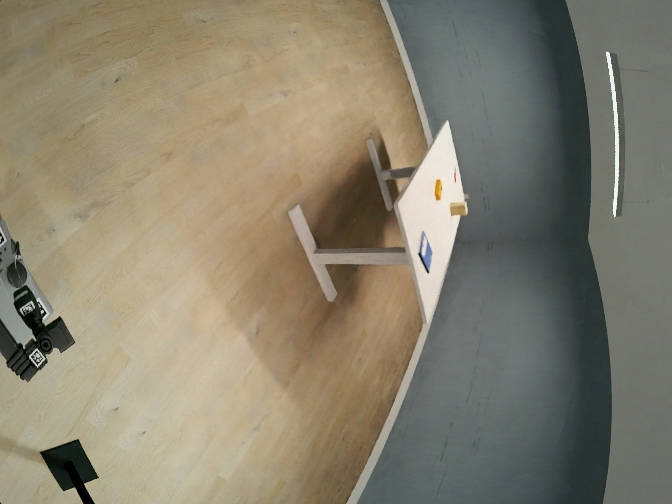

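Request:
execute_actions([
  {"r1":{"joints":{"lift_m":0.822}},"r2":{"base":{"translate_m":1}}},
], cameras=[])

Request:
execute_actions([
  {"r1":{"joints":{"lift_m":0.795}},"r2":{"base":{"translate_m":0.7},"joints":{"head_pan_rad":-1.3,"head_tilt_rad":-0.7}}},
], cameras=["r2_head_camera","r2_nav_camera","r1_head_camera"])

Scene clock: 119.63 s.
r1.base_odometry: x=+2.197 y=+1.610 heading=+2.856 (m, m, rad; r1's odometry frame)
r1.turned_by_wheels: +0.000 (rad since the last result)
r1.turned_by_imu: +0.001 (rad since the last result)
r1.base_tilt: forward=+0.5 right=-0.7 (deg)
r1.lidar_m: 3.69 3.45 3.08 2.07 1.95 1.98 2.57 2.17 2.12 0.66 2.83 2.88
r1.head_depth_mm: 2519 - - 1515 1352 1244 1118 / 2497 - 1693 1551 1376 1231 1132 / 669 - 1668 1524 1360 1229 1145 / 2374 2027 1778 1525 1360 1234 1148 / 2506 2094 1786 1550 1370 1229 1114 / 2520 2077 1782 1557 1368 1232 1119 / 2500 2091 1778 1550 1367 1235 1122
r1.base_status: not commanded
r1.joint_positions: lift_m=+0.821 arm_m=+0.275 wrist_yaw_rad=+0.001 wrist_pitch_rad=-0.042 wrist_roll_rad=+0.015 gripper_m=+0.060 head_pan_rad=-1.563 head_tilt_rad=-0.929
r1.joint_status: all done
r1.on_its_own: wrist_pitch_rad is at rest, and its effort (+88) is outside its rest range (-20 to +32)
r1.motor_effort: left_wheel=-2(2) right_wheel=+1(2) lift_m=+58(57) arm_m=+7(7) wrist_yaw_rad=-1(0) wrist_pitch_rad=+88(90) wrist_roll_rad=+0(0) gripper_m=+0(0) head_pan_rad=-1(2) head_tilt_rad=-5(5) (%)
r1.hand_pose: x=-0.0211 y=-0.6746 z=+0.9251 quat_wxyz=(+0.702, +0.015, -0.712, -0.015) (m; r1's base frame)
r1.wrist_depth_mm: - - - - - - - / - - - - - - - / - - - - - - - / - - 227 235 - - - / - 125 127 130 132 146 - / 92 87 88 90 92 98 - / - - - 163 - - -
r2.base_odometry: x=+0.023 y=+2.787 heading=+1.810 (m, m, rad; r2's odometry frame)
r2.turned_by_wheels: +0.000 (rad since the last result)
r2.turned_by_imu: +0.005 (rad since the last result)
r2.base_tilt: forward=-0.5 right=-0.9 (deg)
r2.lidar_m: 3.50 2.56 1.80 1.70 1.75 2.30 5.26 1.51 3.24 3.06 0.94 1.83
r2.head_depth_mm: 2996 3156 3324 1214 886 766 1241 / 3284 3472 3667 1215 883 1498 1279 / 3615 3847 3822 1206 957 1548 1278 / 3700 - 1908 1200 1877 1544 1280 / 3442 3690 1901 1336 1939 1540 1275 / 3290 3487 3570 2393 1960 1528 1269 / 3039 3249 3384 2639 1916 1531 1265
r2.base_status: done
r2.joint_positions: lift_m=+0.270 arm_m=+0.005 wrist_yaw_rad=+2.998 wrist_pitch_rad=-0.415 wrist_roll_rad=+0.003 gripper_m=+0.050 head_pan_rad=-0.607 head_tilt_rad=-0.506
r2.joint_status: not commanded
r2.motor_effort: left_wheel=-1(5) right_wheel=+1(6) lift_m=+16(16) arm_m=-3(3) wrist_yaw_rad=+2(2) wrist_pitch_rad=+6(6) wrist_roll_rad=-1(1) gripper_m=+0(0) head_pan_rad=+2(1) head_tilt_rad=+3(4) (%)
r2.hand_pose: x=+0.0110 y=+0.0723 z=+0.2838 quat_wxyz=(+0.195, +0.701, +0.095, +0.679) (m; r2's base frame)
r2.wrist_depth_mm: - - - - - - - / - - - - - - - / - - - - 993 - 997 / 787 766 771 782 760 770 759 / 620 619 671 621 631 602 592 / 519 512 - 530 - 500 506 / 449 - - - 433 431 429
pictures: none
No camera images: the call's "cameras" was empty. Leave "cameras" out to get every camera's image.

Scene clock: 123.77 s.
r1.base_odometry: x=+2.197 y=+1.610 heading=+2.856 (m, m, rad; r1's odometry frame)
r1.turned_by_wheels: +0.000 (rad since the last result)
r1.turned_by_imu: +0.001 (rad since the last result)
r1.base_tilt: forward=+0.5 right=-0.6 (deg)
r1.lidar_m: 3.69 3.45 3.08 2.07 1.96 1.99 2.56 2.17 2.73 0.66 2.83 2.87
r1.head_depth_mm: 2539 2169 - - 1365 1231 1119 / 2511 2197 - 1554 1369 1230 1130 / 669 - - 1521 1367 1234 1143 / 2389 2039 1768 1528 1352 1231 1151 / 2534 2087 1779 1557 1368 1228 1118 / 2518 2085 1781 1547 1375 1236 1118 / 2538 2094 1789 1551 1377 1229 1116
r1.base_status: not commanded
r1.joint_positions: lift_m=+0.795 arm_m=+0.275 wrist_yaw_rad=+0.001 wrist_pitch_rad=+0.048 wrist_roll_rad=+0.015 gripper_m=+0.060 head_pan_rad=-1.563 head_tilt_rad=-0.929
r1.joint_status: all done
r1.on_its_own: wrist_pitch_rad is at rest, and its effort (+47) is outside its rest range (-20 to +32)
r1.motor_effort: left_wheel=-2(2) right_wheel=+1(2) lift_m=+34(51) arm_m=+6(7) wrist_yaw_rad=-1(1) wrist_pitch_rad=+47(88) wrist_roll_rad=-1(0) gripper_m=+0(0) head_pan_rad=-2(2) head_tilt_rad=-6(6) (%)
r1.hand_pose: x=-0.0211 y=-0.6767 z=+0.9220 quat_wxyz=(+0.702, -0.016, -0.712, +0.017) (m; r1's base frame)
r1.wrist_depth_mm: - - - - - - - / - - - - - - - / - - - - - - - / - - - - - - - / - 108 110 112 114 117 - / - - 85 154 90 - - / - - - 157 - - -
r2.base_odometry: x=-0.143 y=+3.467 heading=+1.810 (m, m, rad; r2's odometry frame)
r2.turned_by_wheels: +0.000 (rad since the last result)
r2.turned_by_imu: +0.003 (rad since the last result)
r2.base_tilt: forward=-0.5 right=-0.8 (deg)
r2.lidar_m: 2.80 2.62 1.83 1.75 1.79 2.36 5.79 2.17 0.91 3.02 3.11 1.24
r2.head_depth_mm: 2451 2697 1214 903 746 1304 1145 / 2478 2754 1205 902 764 1367 1166 / 2544 2826 1196 903 764 1356 1168 / 2566 2895 1192 882 785 1352 1165 / 2643 2915 1168 895 1500 1355 1162 / 2710 3044 1120 890 1527 1347 1158 / 2760 3067 1178 889 1553 1336 1155
r2.base_status: done
r2.joint_positions: lift_m=+0.270 arm_m=+0.005 wrist_yaw_rad=+2.998 wrist_pitch_rad=-0.415 wrist_roll_rad=+0.003 gripper_m=+0.050 head_pan_rad=-1.293 head_tilt_rad=-0.691
r2.joint_status: all done
r2.motor_effort: left_wheel=-1(4) right_wheel=+1(7) lift_m=+16(16) arm_m=-3(3) wrist_yaw_rad=+1(1) wrist_pitch_rad=+6(6) wrist_roll_rad=-1(1) gripper_m=+0(0) head_pan_rad=-3(28) head_tilt_rad=-4(22) (%)
r2.hand_pose: x=+0.0109 y=+0.0723 z=+0.2838 quat_wxyz=(+0.195, +0.701, +0.095, +0.679) (m; r2's base frame)
r2.wrist_depth_mm: - - - - - - - / - - - - - - - / - - - - - 1000 - / 796 751 767 772 764 752 754 / 621 614 - 616 624 604 601 / 512 516 - 534 - 510 502 / 451 - - - 433 437 431
pictures: r1_head_camera (sideways: a quarter turn clockwise sets it upright), r2_head_camera (sideways: a quarter turn clockwise sets it upright), r2_nav_camera (sideways: a quarter turn counterclockwise sets it upright)
Images, in order (width x height): r1_head_camera 896x504, r2_head_camera 896x504, r2_nav_camera 672x504.

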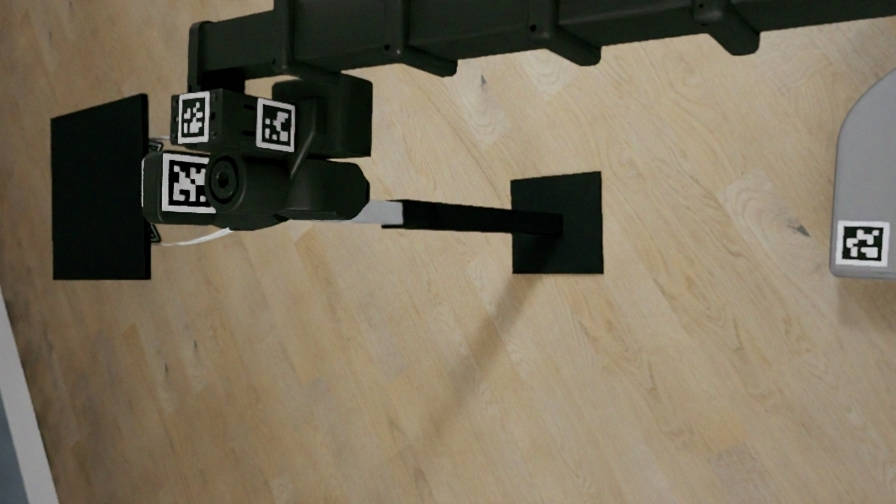

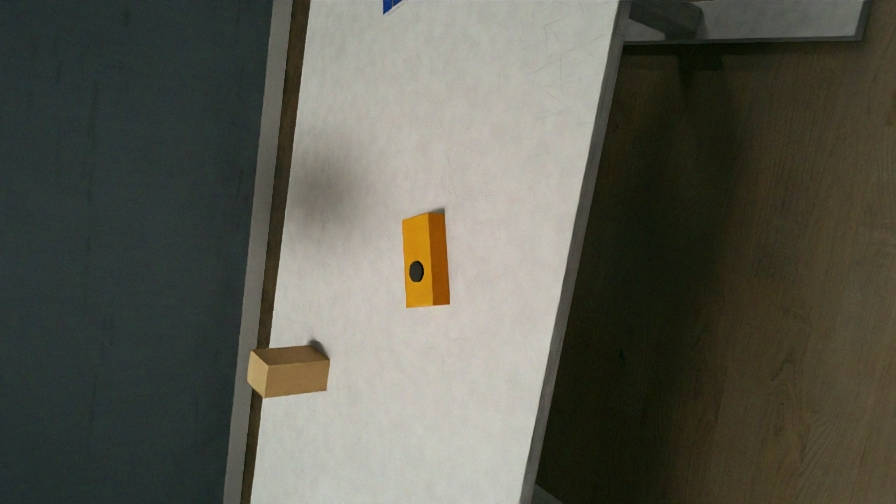

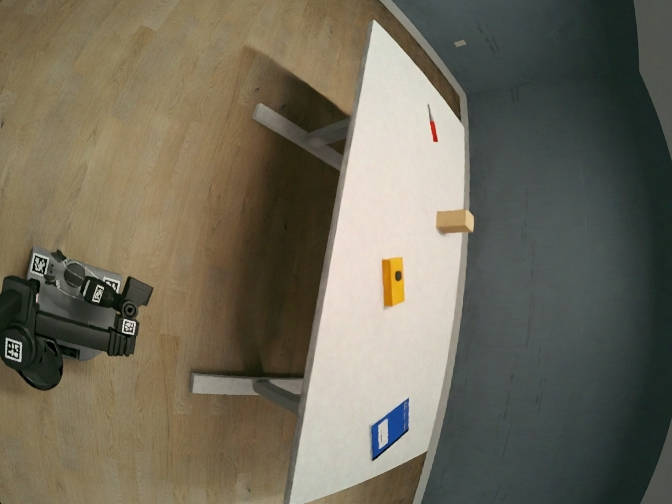

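Request:
execute_actions([
  {"r2":{"base":{"rotate_rad":-0.3}}},
], cameras=[])

Request:
execute_actions([
  {"r2":{"base":{"translate_m":0.5}}},
], cameras=[])

Request:
execute_actions([
  {"r2":{"base":{"rotate_rad":0.3},"joints":{"lift_m":0.8,"head_pan_rad":-1.57}}},
], cameras=[])

Request:
execute_actions([
  {"r2":{"joints":{"wrist_yaw_rad":0,"wrist_pitch_rad":-0.2,"gripper_m":0.12}}},
], cameras=["r2_head_camera","r2_wrist_camera"])

Scene clock: 133.47 s.
r1.base_odometry: x=+2.197 y=+1.610 heading=+2.856 (m, m, rad; r1's odometry frame)
r1.turned_by_wheels: +0.000 (rad since the last result)
r1.turned_by_imu: +0.001 (rad since the last result)
r1.base_tilt: forward=+0.4 right=-0.5 (deg)
r1.lidar_m: 3.68 3.44 3.07 2.07 1.95 1.99 2.55 2.17 2.73 0.66 2.83 2.88
r1.head_depth_mm: 2512 2168 - - 1370 1232 1115 / 2516 2196 - 1566 1377 1235 1132 / 668 - - 1522 1362 1234 1143 / 2386 2043 1786 1519 1357 1233 1150 / 2551 2086 1788 1542 1373 1231 1117 / 2535 2076 1790 1544 1372 1237 1119 / 2502 2094 1787 1547 1371 1234 1117
r1.base_status: not commanded
r1.joint_positions: lift_m=+0.795 arm_m=+0.275 wrist_yaw_rad=+0.001 wrist_pitch_rad=+0.048 wrist_roll_rad=+0.015 gripper_m=+0.060 head_pan_rad=-1.563 head_tilt_rad=-0.929
r1.joint_status: not commanded
r1.on_its_own: wrist_pitch_rad is at rest, and its effort (+47) is outside its rest range (-20 to +32)
r1.motor_effort: left_wheel=-2(2) right_wheel=+2(2) lift_m=+34(34) arm_m=+6(6) wrist_yaw_rad=+0(1) wrist_pitch_rad=+47(47) wrist_roll_rad=-1(0) gripper_m=+0(0) head_pan_rad=-1(2) head_tilt_rad=-5(5) (%)
r1.hand_pose: x=-0.0211 y=-0.6767 z=+0.9220 quat_wxyz=(+0.702, -0.016, -0.712, +0.017) (m; r1's base frame)
r1.wrist_depth_mm: - - - - - - - / - - - - - - - / - - - - - - - / - - - - - - - / - 107 110 112 114 117 - / - - 85 154 90 - - / - - - 157 - - -
r2.base_odometry: x=-0.143 y=+3.467 heading=+1.510 (m, m, rad; r2's odometry frame)
r2.turned_by_wheels: -0.300 (rad since the last result)
r2.turned_by_imu: -0.305 (rad since the last result)
r2.base_tilt: forward=-0.6 right=-0.8 (deg)
r2.lidar_m: 2.82 2.80 2.14 1.75 1.75 1.93 3.05 2.16 2.82 0.91 3.03 1.24
r2.head_depth_mm: 2611 2934 2700 906 792 1380 1178 / 2576 2939 1200 904 793 1350 1167 / 2559 2824 1199 899 788 1350 1164 / 2542 2857 1197 894 783 1351 1162 / 2534 2828 1187 891 781 1348 1162 / 2478 2799 1181 876 777 1344 1158 / 2474 2745 1173 859 756 1341 1158
r2.base_status: done
r2.joint_positions: lift_m=+0.270 arm_m=+0.005 wrist_yaw_rad=+2.998 wrist_pitch_rad=-0.415 wrist_roll_rad=+0.003 gripper_m=+0.050 head_pan_rad=-1.293 head_tilt_rad=-0.692
r2.joint_status: not commanded
r2.motor_effort: left_wheel=+1(6) right_wheel=-1(4) lift_m=+16(16) arm_m=-3(3) wrist_yaw_rad=+2(2) wrist_pitch_rad=+6(6) wrist_roll_rad=-1(1) gripper_m=+0(1) head_pan_rad=-3(3) head_tilt_rad=-4(4) (%)
r2.hand_pose: x=+0.0109 y=+0.0723 z=+0.2838 quat_wxyz=(+0.195, +0.701, +0.095, +0.679) (m; r2's base frame)
r2.wrist_depth_mm: - - - - - - - / - - - - - - - / - - - - - - - / 757 768 786 758 768 753 757 / 619 619 - 613 638 605 601 / 513 517 - 531 - 509 500 / 460 - - - 434 434 433
pictures: none
No camera images: the call's "cameras" was empty. Leave "cameras" out to get every camera's image.

Scene clock: 136.80 s.
r1.base_odometry: x=+2.197 y=+1.610 heading=+2.856 (m, m, rad; r1's odometry frame)
r1.turned_by_wheels: +0.000 (rad since the last result)
r1.turned_by_imu: +0.001 (rad since the last result)
r1.base_tilt: forward=+0.4 right=-0.6 (deg)
r1.lidar_m: 3.67 3.45 3.10 2.07 1.96 1.99 2.56 2.17 3.13 0.66 2.82 2.87
r1.head_depth_mm: 2516 2164 - - 1370 1230 1119 / 2529 2196 - 1551 1372 1229 1134 / 669 - - 1517 1362 1227 1137 / 2383 2045 1782 1520 1359 1230 1149 / 2543 2087 1791 1555 1374 1231 1118 / 2539 2093 1782 1552 1371 1238 1120 / 2503 2093 1783 1547 1367 1234 1117
r1.base_status: not commanded
r1.joint_positions: lift_m=+0.795 arm_m=+0.275 wrist_yaw_rad=+0.001 wrist_pitch_rad=+0.048 wrist_roll_rad=+0.015 gripper_m=+0.060 head_pan_rad=-1.563 head_tilt_rad=-0.929
r1.joint_status: not commanded
r1.on_its_own: wrist_pitch_rad is at rest, and its effort (+47) is outside its rest range (-20 to +32)
r1.motor_effort: left_wheel=-2(2) right_wheel=+2(2) lift_m=+34(34) arm_m=+6(6) wrist_yaw_rad=+0(2) wrist_pitch_rad=+47(47) wrist_roll_rad=+0(1) gripper_m=+0(1) head_pan_rad=-2(2) head_tilt_rad=-5(5) (%)
r1.hand_pose: x=-0.0211 y=-0.6767 z=+0.9220 quat_wxyz=(+0.702, -0.016, -0.712, +0.017) (m; r1's base frame)
r1.wrist_depth_mm: - - - - - - - / - - - - - - - / - - - - - - - / - - - - - - - / - 108 110 112 115 117 - / - - 85 154 90 - - / - - - 157 - - -
r2.base_odometry: x=-0.112 y=+3.966 heading=+1.510 (m, m, rad; r2's odometry frame)
r2.turned_by_wheels: +0.000 (rad since the last result)
r2.turned_by_imu: +0.002 (rad since the last result)
r2.base_tilt: forward=-0.5 right=-0.8 (deg)
r2.lidar_m: 2.35 2.33 2.34 1.92 1.92 2.12 3.36 2.60 1.04 2.87 2.85 0.81
r2.head_depth_mm: 2482 2764 2701 903 724 650 1169 / 2434 2708 2683 906 724 649 1168 / 2424 2728 2692 900 721 647 1163 / 2382 2701 2677 897 720 645 1160 / 2383 2676 2658 896 719 628 1154 / 2381 2640 2634 890 713 628 1158 / 2337 2589 2634 887 711 626 1158
r2.base_status: done
r2.joint_positions: lift_m=+0.270 arm_m=+0.005 wrist_yaw_rad=+2.998 wrist_pitch_rad=-0.415 wrist_roll_rad=+0.003 gripper_m=+0.050 head_pan_rad=-1.293 head_tilt_rad=-0.692
r2.joint_status: not commanded
r2.motor_effort: left_wheel=+1(8) right_wheel=-1(4) lift_m=+16(16) arm_m=-3(3) wrist_yaw_rad=+1(2) wrist_pitch_rad=+6(6) wrist_roll_rad=-1(2) gripper_m=+0(0) head_pan_rad=-3(4) head_tilt_rad=-4(5) (%)
r2.hand_pose: x=+0.0109 y=+0.0723 z=+0.2838 quat_wxyz=(+0.195, +0.701, +0.095, +0.679) (m; r2's base frame)
r2.wrist_depth_mm: - - - - - - - / - - - - - - - / - - - - - - 1000 / 784 762 762 767 771 764 752 / 625 619 - 602 631 598 602 / 527 515 - 530 - 514 500 / 453 - - - 429 434 431
pictures: none
No camera images: the call's "cameras" was empty. Leave "cameras" out to get every camera's image.

Scene clock: 142.47 s.
r1.base_odometry: x=+2.197 y=+1.610 heading=+2.856 (m, m, rad; r1's odometry frame)
r1.turned_by_wheels: +0.000 (rad since the last result)
r1.turned_by_imu: +0.001 (rad since the last result)
r1.base_tilt: forward=+0.5 right=-0.5 (deg)
r1.lidar_m: 3.70 3.46 3.06 2.08 1.96 1.99 2.55 2.17 3.11 0.66 2.82 2.86
r1.head_depth_mm: 2514 2187 - - 1370 1232 1119 / 2514 2197 - 1557 1382 1232 1135 / 668 - - 1517 1366 1231 1141 / 2402 2041 1780 1516 1356 1240 1145 / 2524 2101 1787 1548 1369 1234 1117 / 2522 2093 1784 1558 1381 1228 1121 / 2502 2084 1780 1554 1374 1232 1118
r1.base_status: not commanded
r1.joint_positions: lift_m=+0.795 arm_m=+0.275 wrist_yaw_rad=+0.001 wrist_pitch_rad=+0.048 wrist_roll_rad=+0.015 gripper_m=+0.060 head_pan_rad=-1.563 head_tilt_rad=-0.929
r1.joint_status: not commanded
r1.on_its_own: wrist_pitch_rad is at rest, and its effort (+47) is outside its rest range (-20 to +32)
r1.motor_effort: left_wheel=-2(2) right_wheel=+1(2) lift_m=+34(34) arm_m=+6(7) wrist_yaw_rad=-2(0) wrist_pitch_rad=+47(47) wrist_roll_rad=+0(0) gripper_m=+0(1) head_pan_rad=-2(2) head_tilt_rad=-5(6) (%)
r1.hand_pose: x=-0.0211 y=-0.6767 z=+0.9220 quat_wxyz=(+0.702, -0.016, -0.712, +0.017) (m; r1's base frame)
r1.wrist_depth_mm: - - - - - - - / - - - - - - - / - - - - - - - / - - - - - - - / - 108 110 112 114 117 - / - - 85 154 90 - - / - - - 157 - - -
r2.base_odometry: x=-0.112 y=+3.966 heading=+1.810 (m, m, rad; r2's odometry frame)
r2.turned_by_wheels: +0.300 (rad since the last result)
r2.turned_by_imu: +0.306 (rad since the last result)
r2.base_tilt: forward=-0.5 right=-0.9 (deg)
r2.lidar_m: 2.33 2.39 2.02 1.92 1.97 2.59 2.61 1.04 1.07 2.86 0.82 2.46
r2.head_depth_mm: 2453 2741 2692 906 725 642 - / 2416 2730 2710 905 724 632 - / 2408 2721 2701 897 719 645 - / 2397 2689 1141 896 718 646 - / 2365 2699 2636 891 716 629 - / 2367 2633 2657 890 715 628 1159 / 2337 2656 2613 886 710 624 1156
r2.base_status: done
r2.joint_positions: lift_m=+0.800 arm_m=+0.005 wrist_yaw_rad=+2.998 wrist_pitch_rad=-0.415 wrist_roll_rad=+0.003 gripper_m=+0.050 head_pan_rad=-1.563 head_tilt_rad=-0.692
r2.joint_status: all done
r2.motor_effort: left_wheel=-1(7) right_wheel=+1(4) lift_m=+27(27) arm_m=-3(3) wrist_yaw_rad=+2(2) wrist_pitch_rad=+6(6) wrist_roll_rad=-2(1) gripper_m=+1(0) head_pan_rad=-3(17) head_tilt_rad=-4(4) (%)
r2.hand_pose: x=+0.0109 y=+0.0723 z=+0.8130 quat_wxyz=(+0.195, +0.701, +0.096, +0.679) (m; r2's base frame)
r2.wrist_depth_mm: - - - - - - - / - - - - - - - / - - - - - - - / - - - - - - - / - - - - - - - / - - - - - - - / - - - - - - 995
pictures: none
No camera images: the call's "cameras" was empty. Leave "cameras" out to get every camera's image.

Scene clock: 144.97 s.
r1.base_odometry: x=+2.197 y=+1.610 heading=+2.856 (m, m, rad; r1's odometry frame)
r1.turned_by_wheels: +0.000 (rad since the last result)
r1.turned_by_imu: +0.000 (rad since the last result)
r1.base_tilt: forward=+0.5 right=-0.7 (deg)
r1.lidar_m: 3.69 3.45 3.09 2.07 1.96 1.99 2.56 2.17 3.11 0.66 2.83 2.87
r1.head_depth_mm: 2527 2180 - - 1371 1234 1119 / 2502 2187 - 1549 1372 1228 1135 / 670 - - 1520 1356 1234 1145 / 2380 2053 1786 1522 1355 1230 1149 / 2503 2108 1781 1554 1375 1235 1116 / 2519 2096 1788 1544 1372 1229 1123 / 2493 2098 1779 1546 1372 1238 1119
r1.base_status: not commanded
r1.joint_positions: lift_m=+0.795 arm_m=+0.275 wrist_yaw_rad=+0.001 wrist_pitch_rad=+0.048 wrist_roll_rad=+0.015 gripper_m=+0.060 head_pan_rad=-1.563 head_tilt_rad=-0.929
r1.joint_status: not commanded
r1.on_its_own: wrist_pitch_rad is at rest, and its effort (+47) is outside its rest range (-20 to +32)
r1.motor_effort: left_wheel=-2(2) right_wheel=+2(2) lift_m=+34(34) arm_m=+6(6) wrist_yaw_rad=-1(1) wrist_pitch_rad=+47(47) wrist_roll_rad=+0(0) gripper_m=-1(0) head_pan_rad=-1(2) head_tilt_rad=-4(6) (%)
r1.hand_pose: x=-0.0211 y=-0.6767 z=+0.9220 quat_wxyz=(+0.702, -0.016, -0.712, +0.017) (m; r1's base frame)
r1.wrist_depth_mm: - - - - - - - / - - - - - - - / - - - - - - - / - - - - - - - / - 108 110 112 114 117 - / - - 85 154 90 - - / - - - 157 - - -
r2.base_odometry: x=-0.112 y=+3.966 heading=+1.810 (m, m, rad; r2's odometry frame)
r2.turned_by_wheels: +0.000 (rad since the last result)
r2.turned_by_imu: +0.000 (rad since the last result)
r2.base_tilt: forward=-0.5 right=-0.8 (deg)
r2.lidar_m: 2.33 2.40 2.02 1.91 1.96 2.60 2.60 1.04 1.07 2.85 0.82 2.46
r2.head_depth_mm: 2458 2778 2721 910 723 642 - / 2443 2734 2712 903 722 633 - / 2403 2697 2704 899 741 638 - / 2393 2704 1138 900 717 - 1135 / 2402 2676 2673 894 735 627 1161 / 2349 2640 2652 887 714 626 1154 / 2355 2658 2623 884 712 626 1160
r2.base_status: not commanded
r2.joint_positions: lift_m=+0.800 arm_m=+0.005 wrist_yaw_rad=+0.003 wrist_pitch_rad=-0.222 wrist_roll_rad=+0.003 gripper_m=+0.120 head_pan_rad=-1.563 head_tilt_rad=-0.692
r2.joint_status: all done
r2.motor_effort: left_wheel=-1(1) right_wheel=+2(2) lift_m=+28(28) arm_m=-3(3) wrist_yaw_rad=-4(6) wrist_pitch_rad=+8(8) wrist_roll_rad=-1(1) gripper_m=+0(83) head_pan_rad=-3(2) head_tilt_rad=-4(4) (%)
r2.hand_pose: x=-0.0207 y=-0.3949 z=+0.8585 quat_wxyz=(+0.702, +0.079, -0.703, -0.078) (m; r2's base frame)
r2.wrist_depth_mm: - - - - - - - / - - - - - - - / - - - - - - - / 675 665 664 639 644 624 621 / 475 466 459 459 456 403 425 / 365 - 354 360 358 368 347 / 305 284 293 294 289 278 287
pictures: r2_head_camera (sideways: a quarter turn clockwise sets it upright), r2_wrist_camera
Images, in order (width x height): r2_head_camera 896x504, r2_wrist_camera 644x364.

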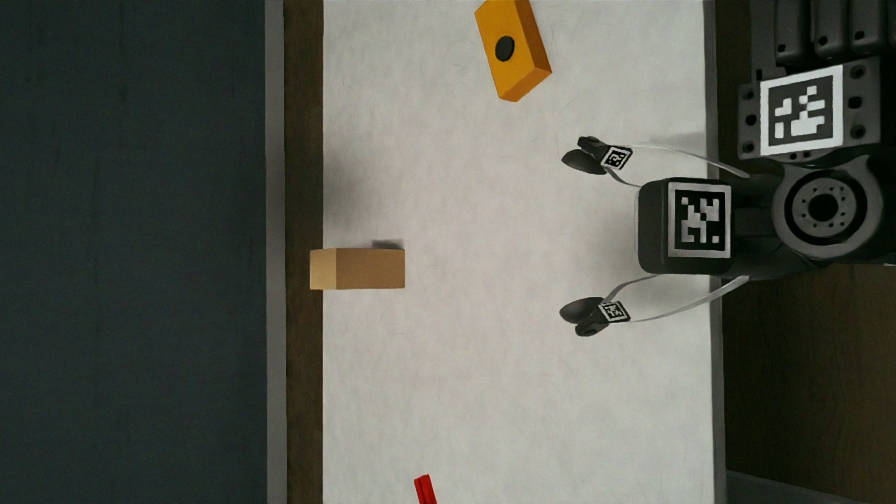

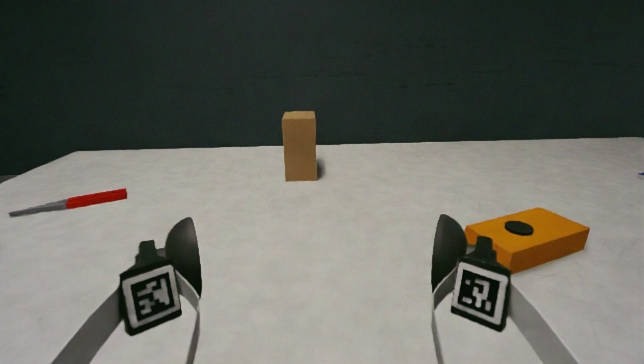

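Request:
execute_actions([
  {"r2":{"base":{"translate_m":0.025},"joints":{"arm_m":0.33,"lift_m":0.745}}},
], cameras=["r2_head_camera","r2_wrist_camera"])

Scene clock: 150.37 s.
r1.base_odometry: x=+2.197 y=+1.610 heading=+2.856 (m, m, rad; r1's odometry frame)
r1.turned_by_wheels: +0.000 (rad since the last result)
r1.turned_by_imu: +0.001 (rad since the last result)
r1.base_tilt: forward=+0.4 right=-0.5 (deg)
r1.lidar_m: 3.70 3.43 3.07 2.07 1.96 1.99 2.55 2.17 3.14 0.66 2.82 2.88
r1.head_depth_mm: 2533 2180 - - 1379 1233 1120 / 2533 2202 - 1543 1371 1230 1132 / 669 - - 1525 1361 1231 1144 / 2381 2039 1763 1520 1355 1234 1150 / 2532 2100 1775 1550 1375 1235 1114 / 2550 2099 1787 1555 1374 1228 1118 / 2517 2099 1798 1544 1372 1232 1120
r1.base_status: not commanded
r1.joint_positions: lift_m=+0.795 arm_m=+0.275 wrist_yaw_rad=+0.001 wrist_pitch_rad=+0.048 wrist_roll_rad=+0.015 gripper_m=+0.060 head_pan_rad=-1.563 head_tilt_rad=-0.929
r1.joint_status: not commanded
r1.on_its_own: wrist_pitch_rad is at rest, and its effort (+47) is outside its rest range (-20 to +32)
r1.motor_effort: left_wheel=-2(2) right_wheel=+2(2) lift_m=+33(34) arm_m=+6(7) wrist_yaw_rad=-1(2) wrist_pitch_rad=+47(47) wrist_roll_rad=-1(0) gripper_m=-1(1) head_pan_rad=-2(2) head_tilt_rad=-5(5) (%)
r1.hand_pose: x=-0.0211 y=-0.6767 z=+0.9220 quat_wxyz=(+0.702, -0.016, -0.712, +0.017) (m; r1's base frame)
r1.wrist_depth_mm: - - - - - - - / - - - - - - - / - - - - - - - / - - - - - - - / - 107 110 113 115 117 - / - - 85 154 90 - - / - - - 157 - - -
r2.base_odometry: x=-0.118 y=+3.991 heading=+1.810 (m, m, rad; r2's odometry frame)
r2.turned_by_wheels: +0.000 (rad since the last result)
r2.turned_by_imu: +0.001 (rad since the last result)
r2.base_tilt: forward=-0.4 right=-0.9 (deg)
r2.lidar_m: 2.31 2.37 2.02 1.92 1.96 2.60 2.63 1.06 1.10 2.86 0.80 2.44
r2.head_depth_mm: 2447 2774 2740 905 725 634 - / 2429 2745 2705 940 - 1266 1139 / 2421 2685 2687 - 701 649 1163 / 2363 2670 1139 946 699 645 1160 / 2389 2656 2673 890 716 627 1157 / 2367 2637 2625 891 714 627 1161 / 2334 2611 2637 889 712 626 1153
r2.base_status: done
r2.joint_positions: lift_m=+0.745 arm_m=+0.330 wrist_yaw_rad=+0.002 wrist_pitch_rad=-0.221 wrist_roll_rad=+0.003 gripper_m=+0.120 head_pan_rad=-1.563 head_tilt_rad=-0.692
r2.joint_status: all done
r2.motor_effort: left_wheel=-1(3) right_wheel=+0(5) lift_m=+16(25) arm_m=+3(2) wrist_yaw_rad=-2(4) wrist_pitch_rad=+8(8) wrist_roll_rad=-2(1) gripper_m=+1(1) head_pan_rad=-3(4) head_tilt_rad=-3(3) (%)
r2.hand_pose: x=-0.0211 y=-0.7195 z=+0.8045 quat_wxyz=(+0.702, +0.079, -0.704, -0.078) (m; r2's base frame)
r2.wrist_depth_mm: - - - - - - - / - - - - - - - / - - - 297 - - - / 511 500 495 300 484 475 469 / 356 354 353 312 349 342 339 / 274 - 273 270 269 279 264 / 232 215 222 221 219 210 217
pictures: r2_head_camera (sideways: a quarter turn clockwise sets it upright), r2_wrist_camera
Images, in order (width x height): r2_head_camera 896x504, r2_wrist_camera 644x364.

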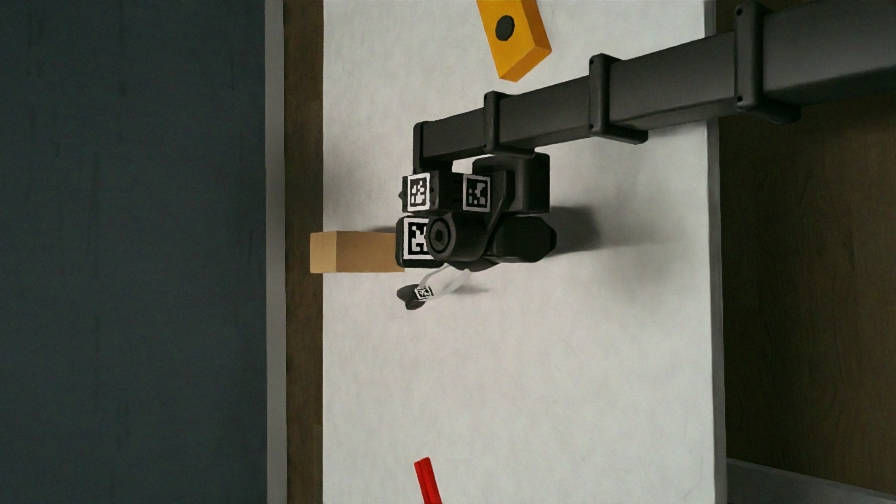

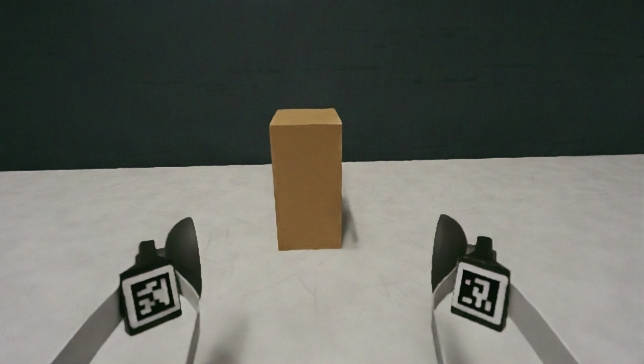

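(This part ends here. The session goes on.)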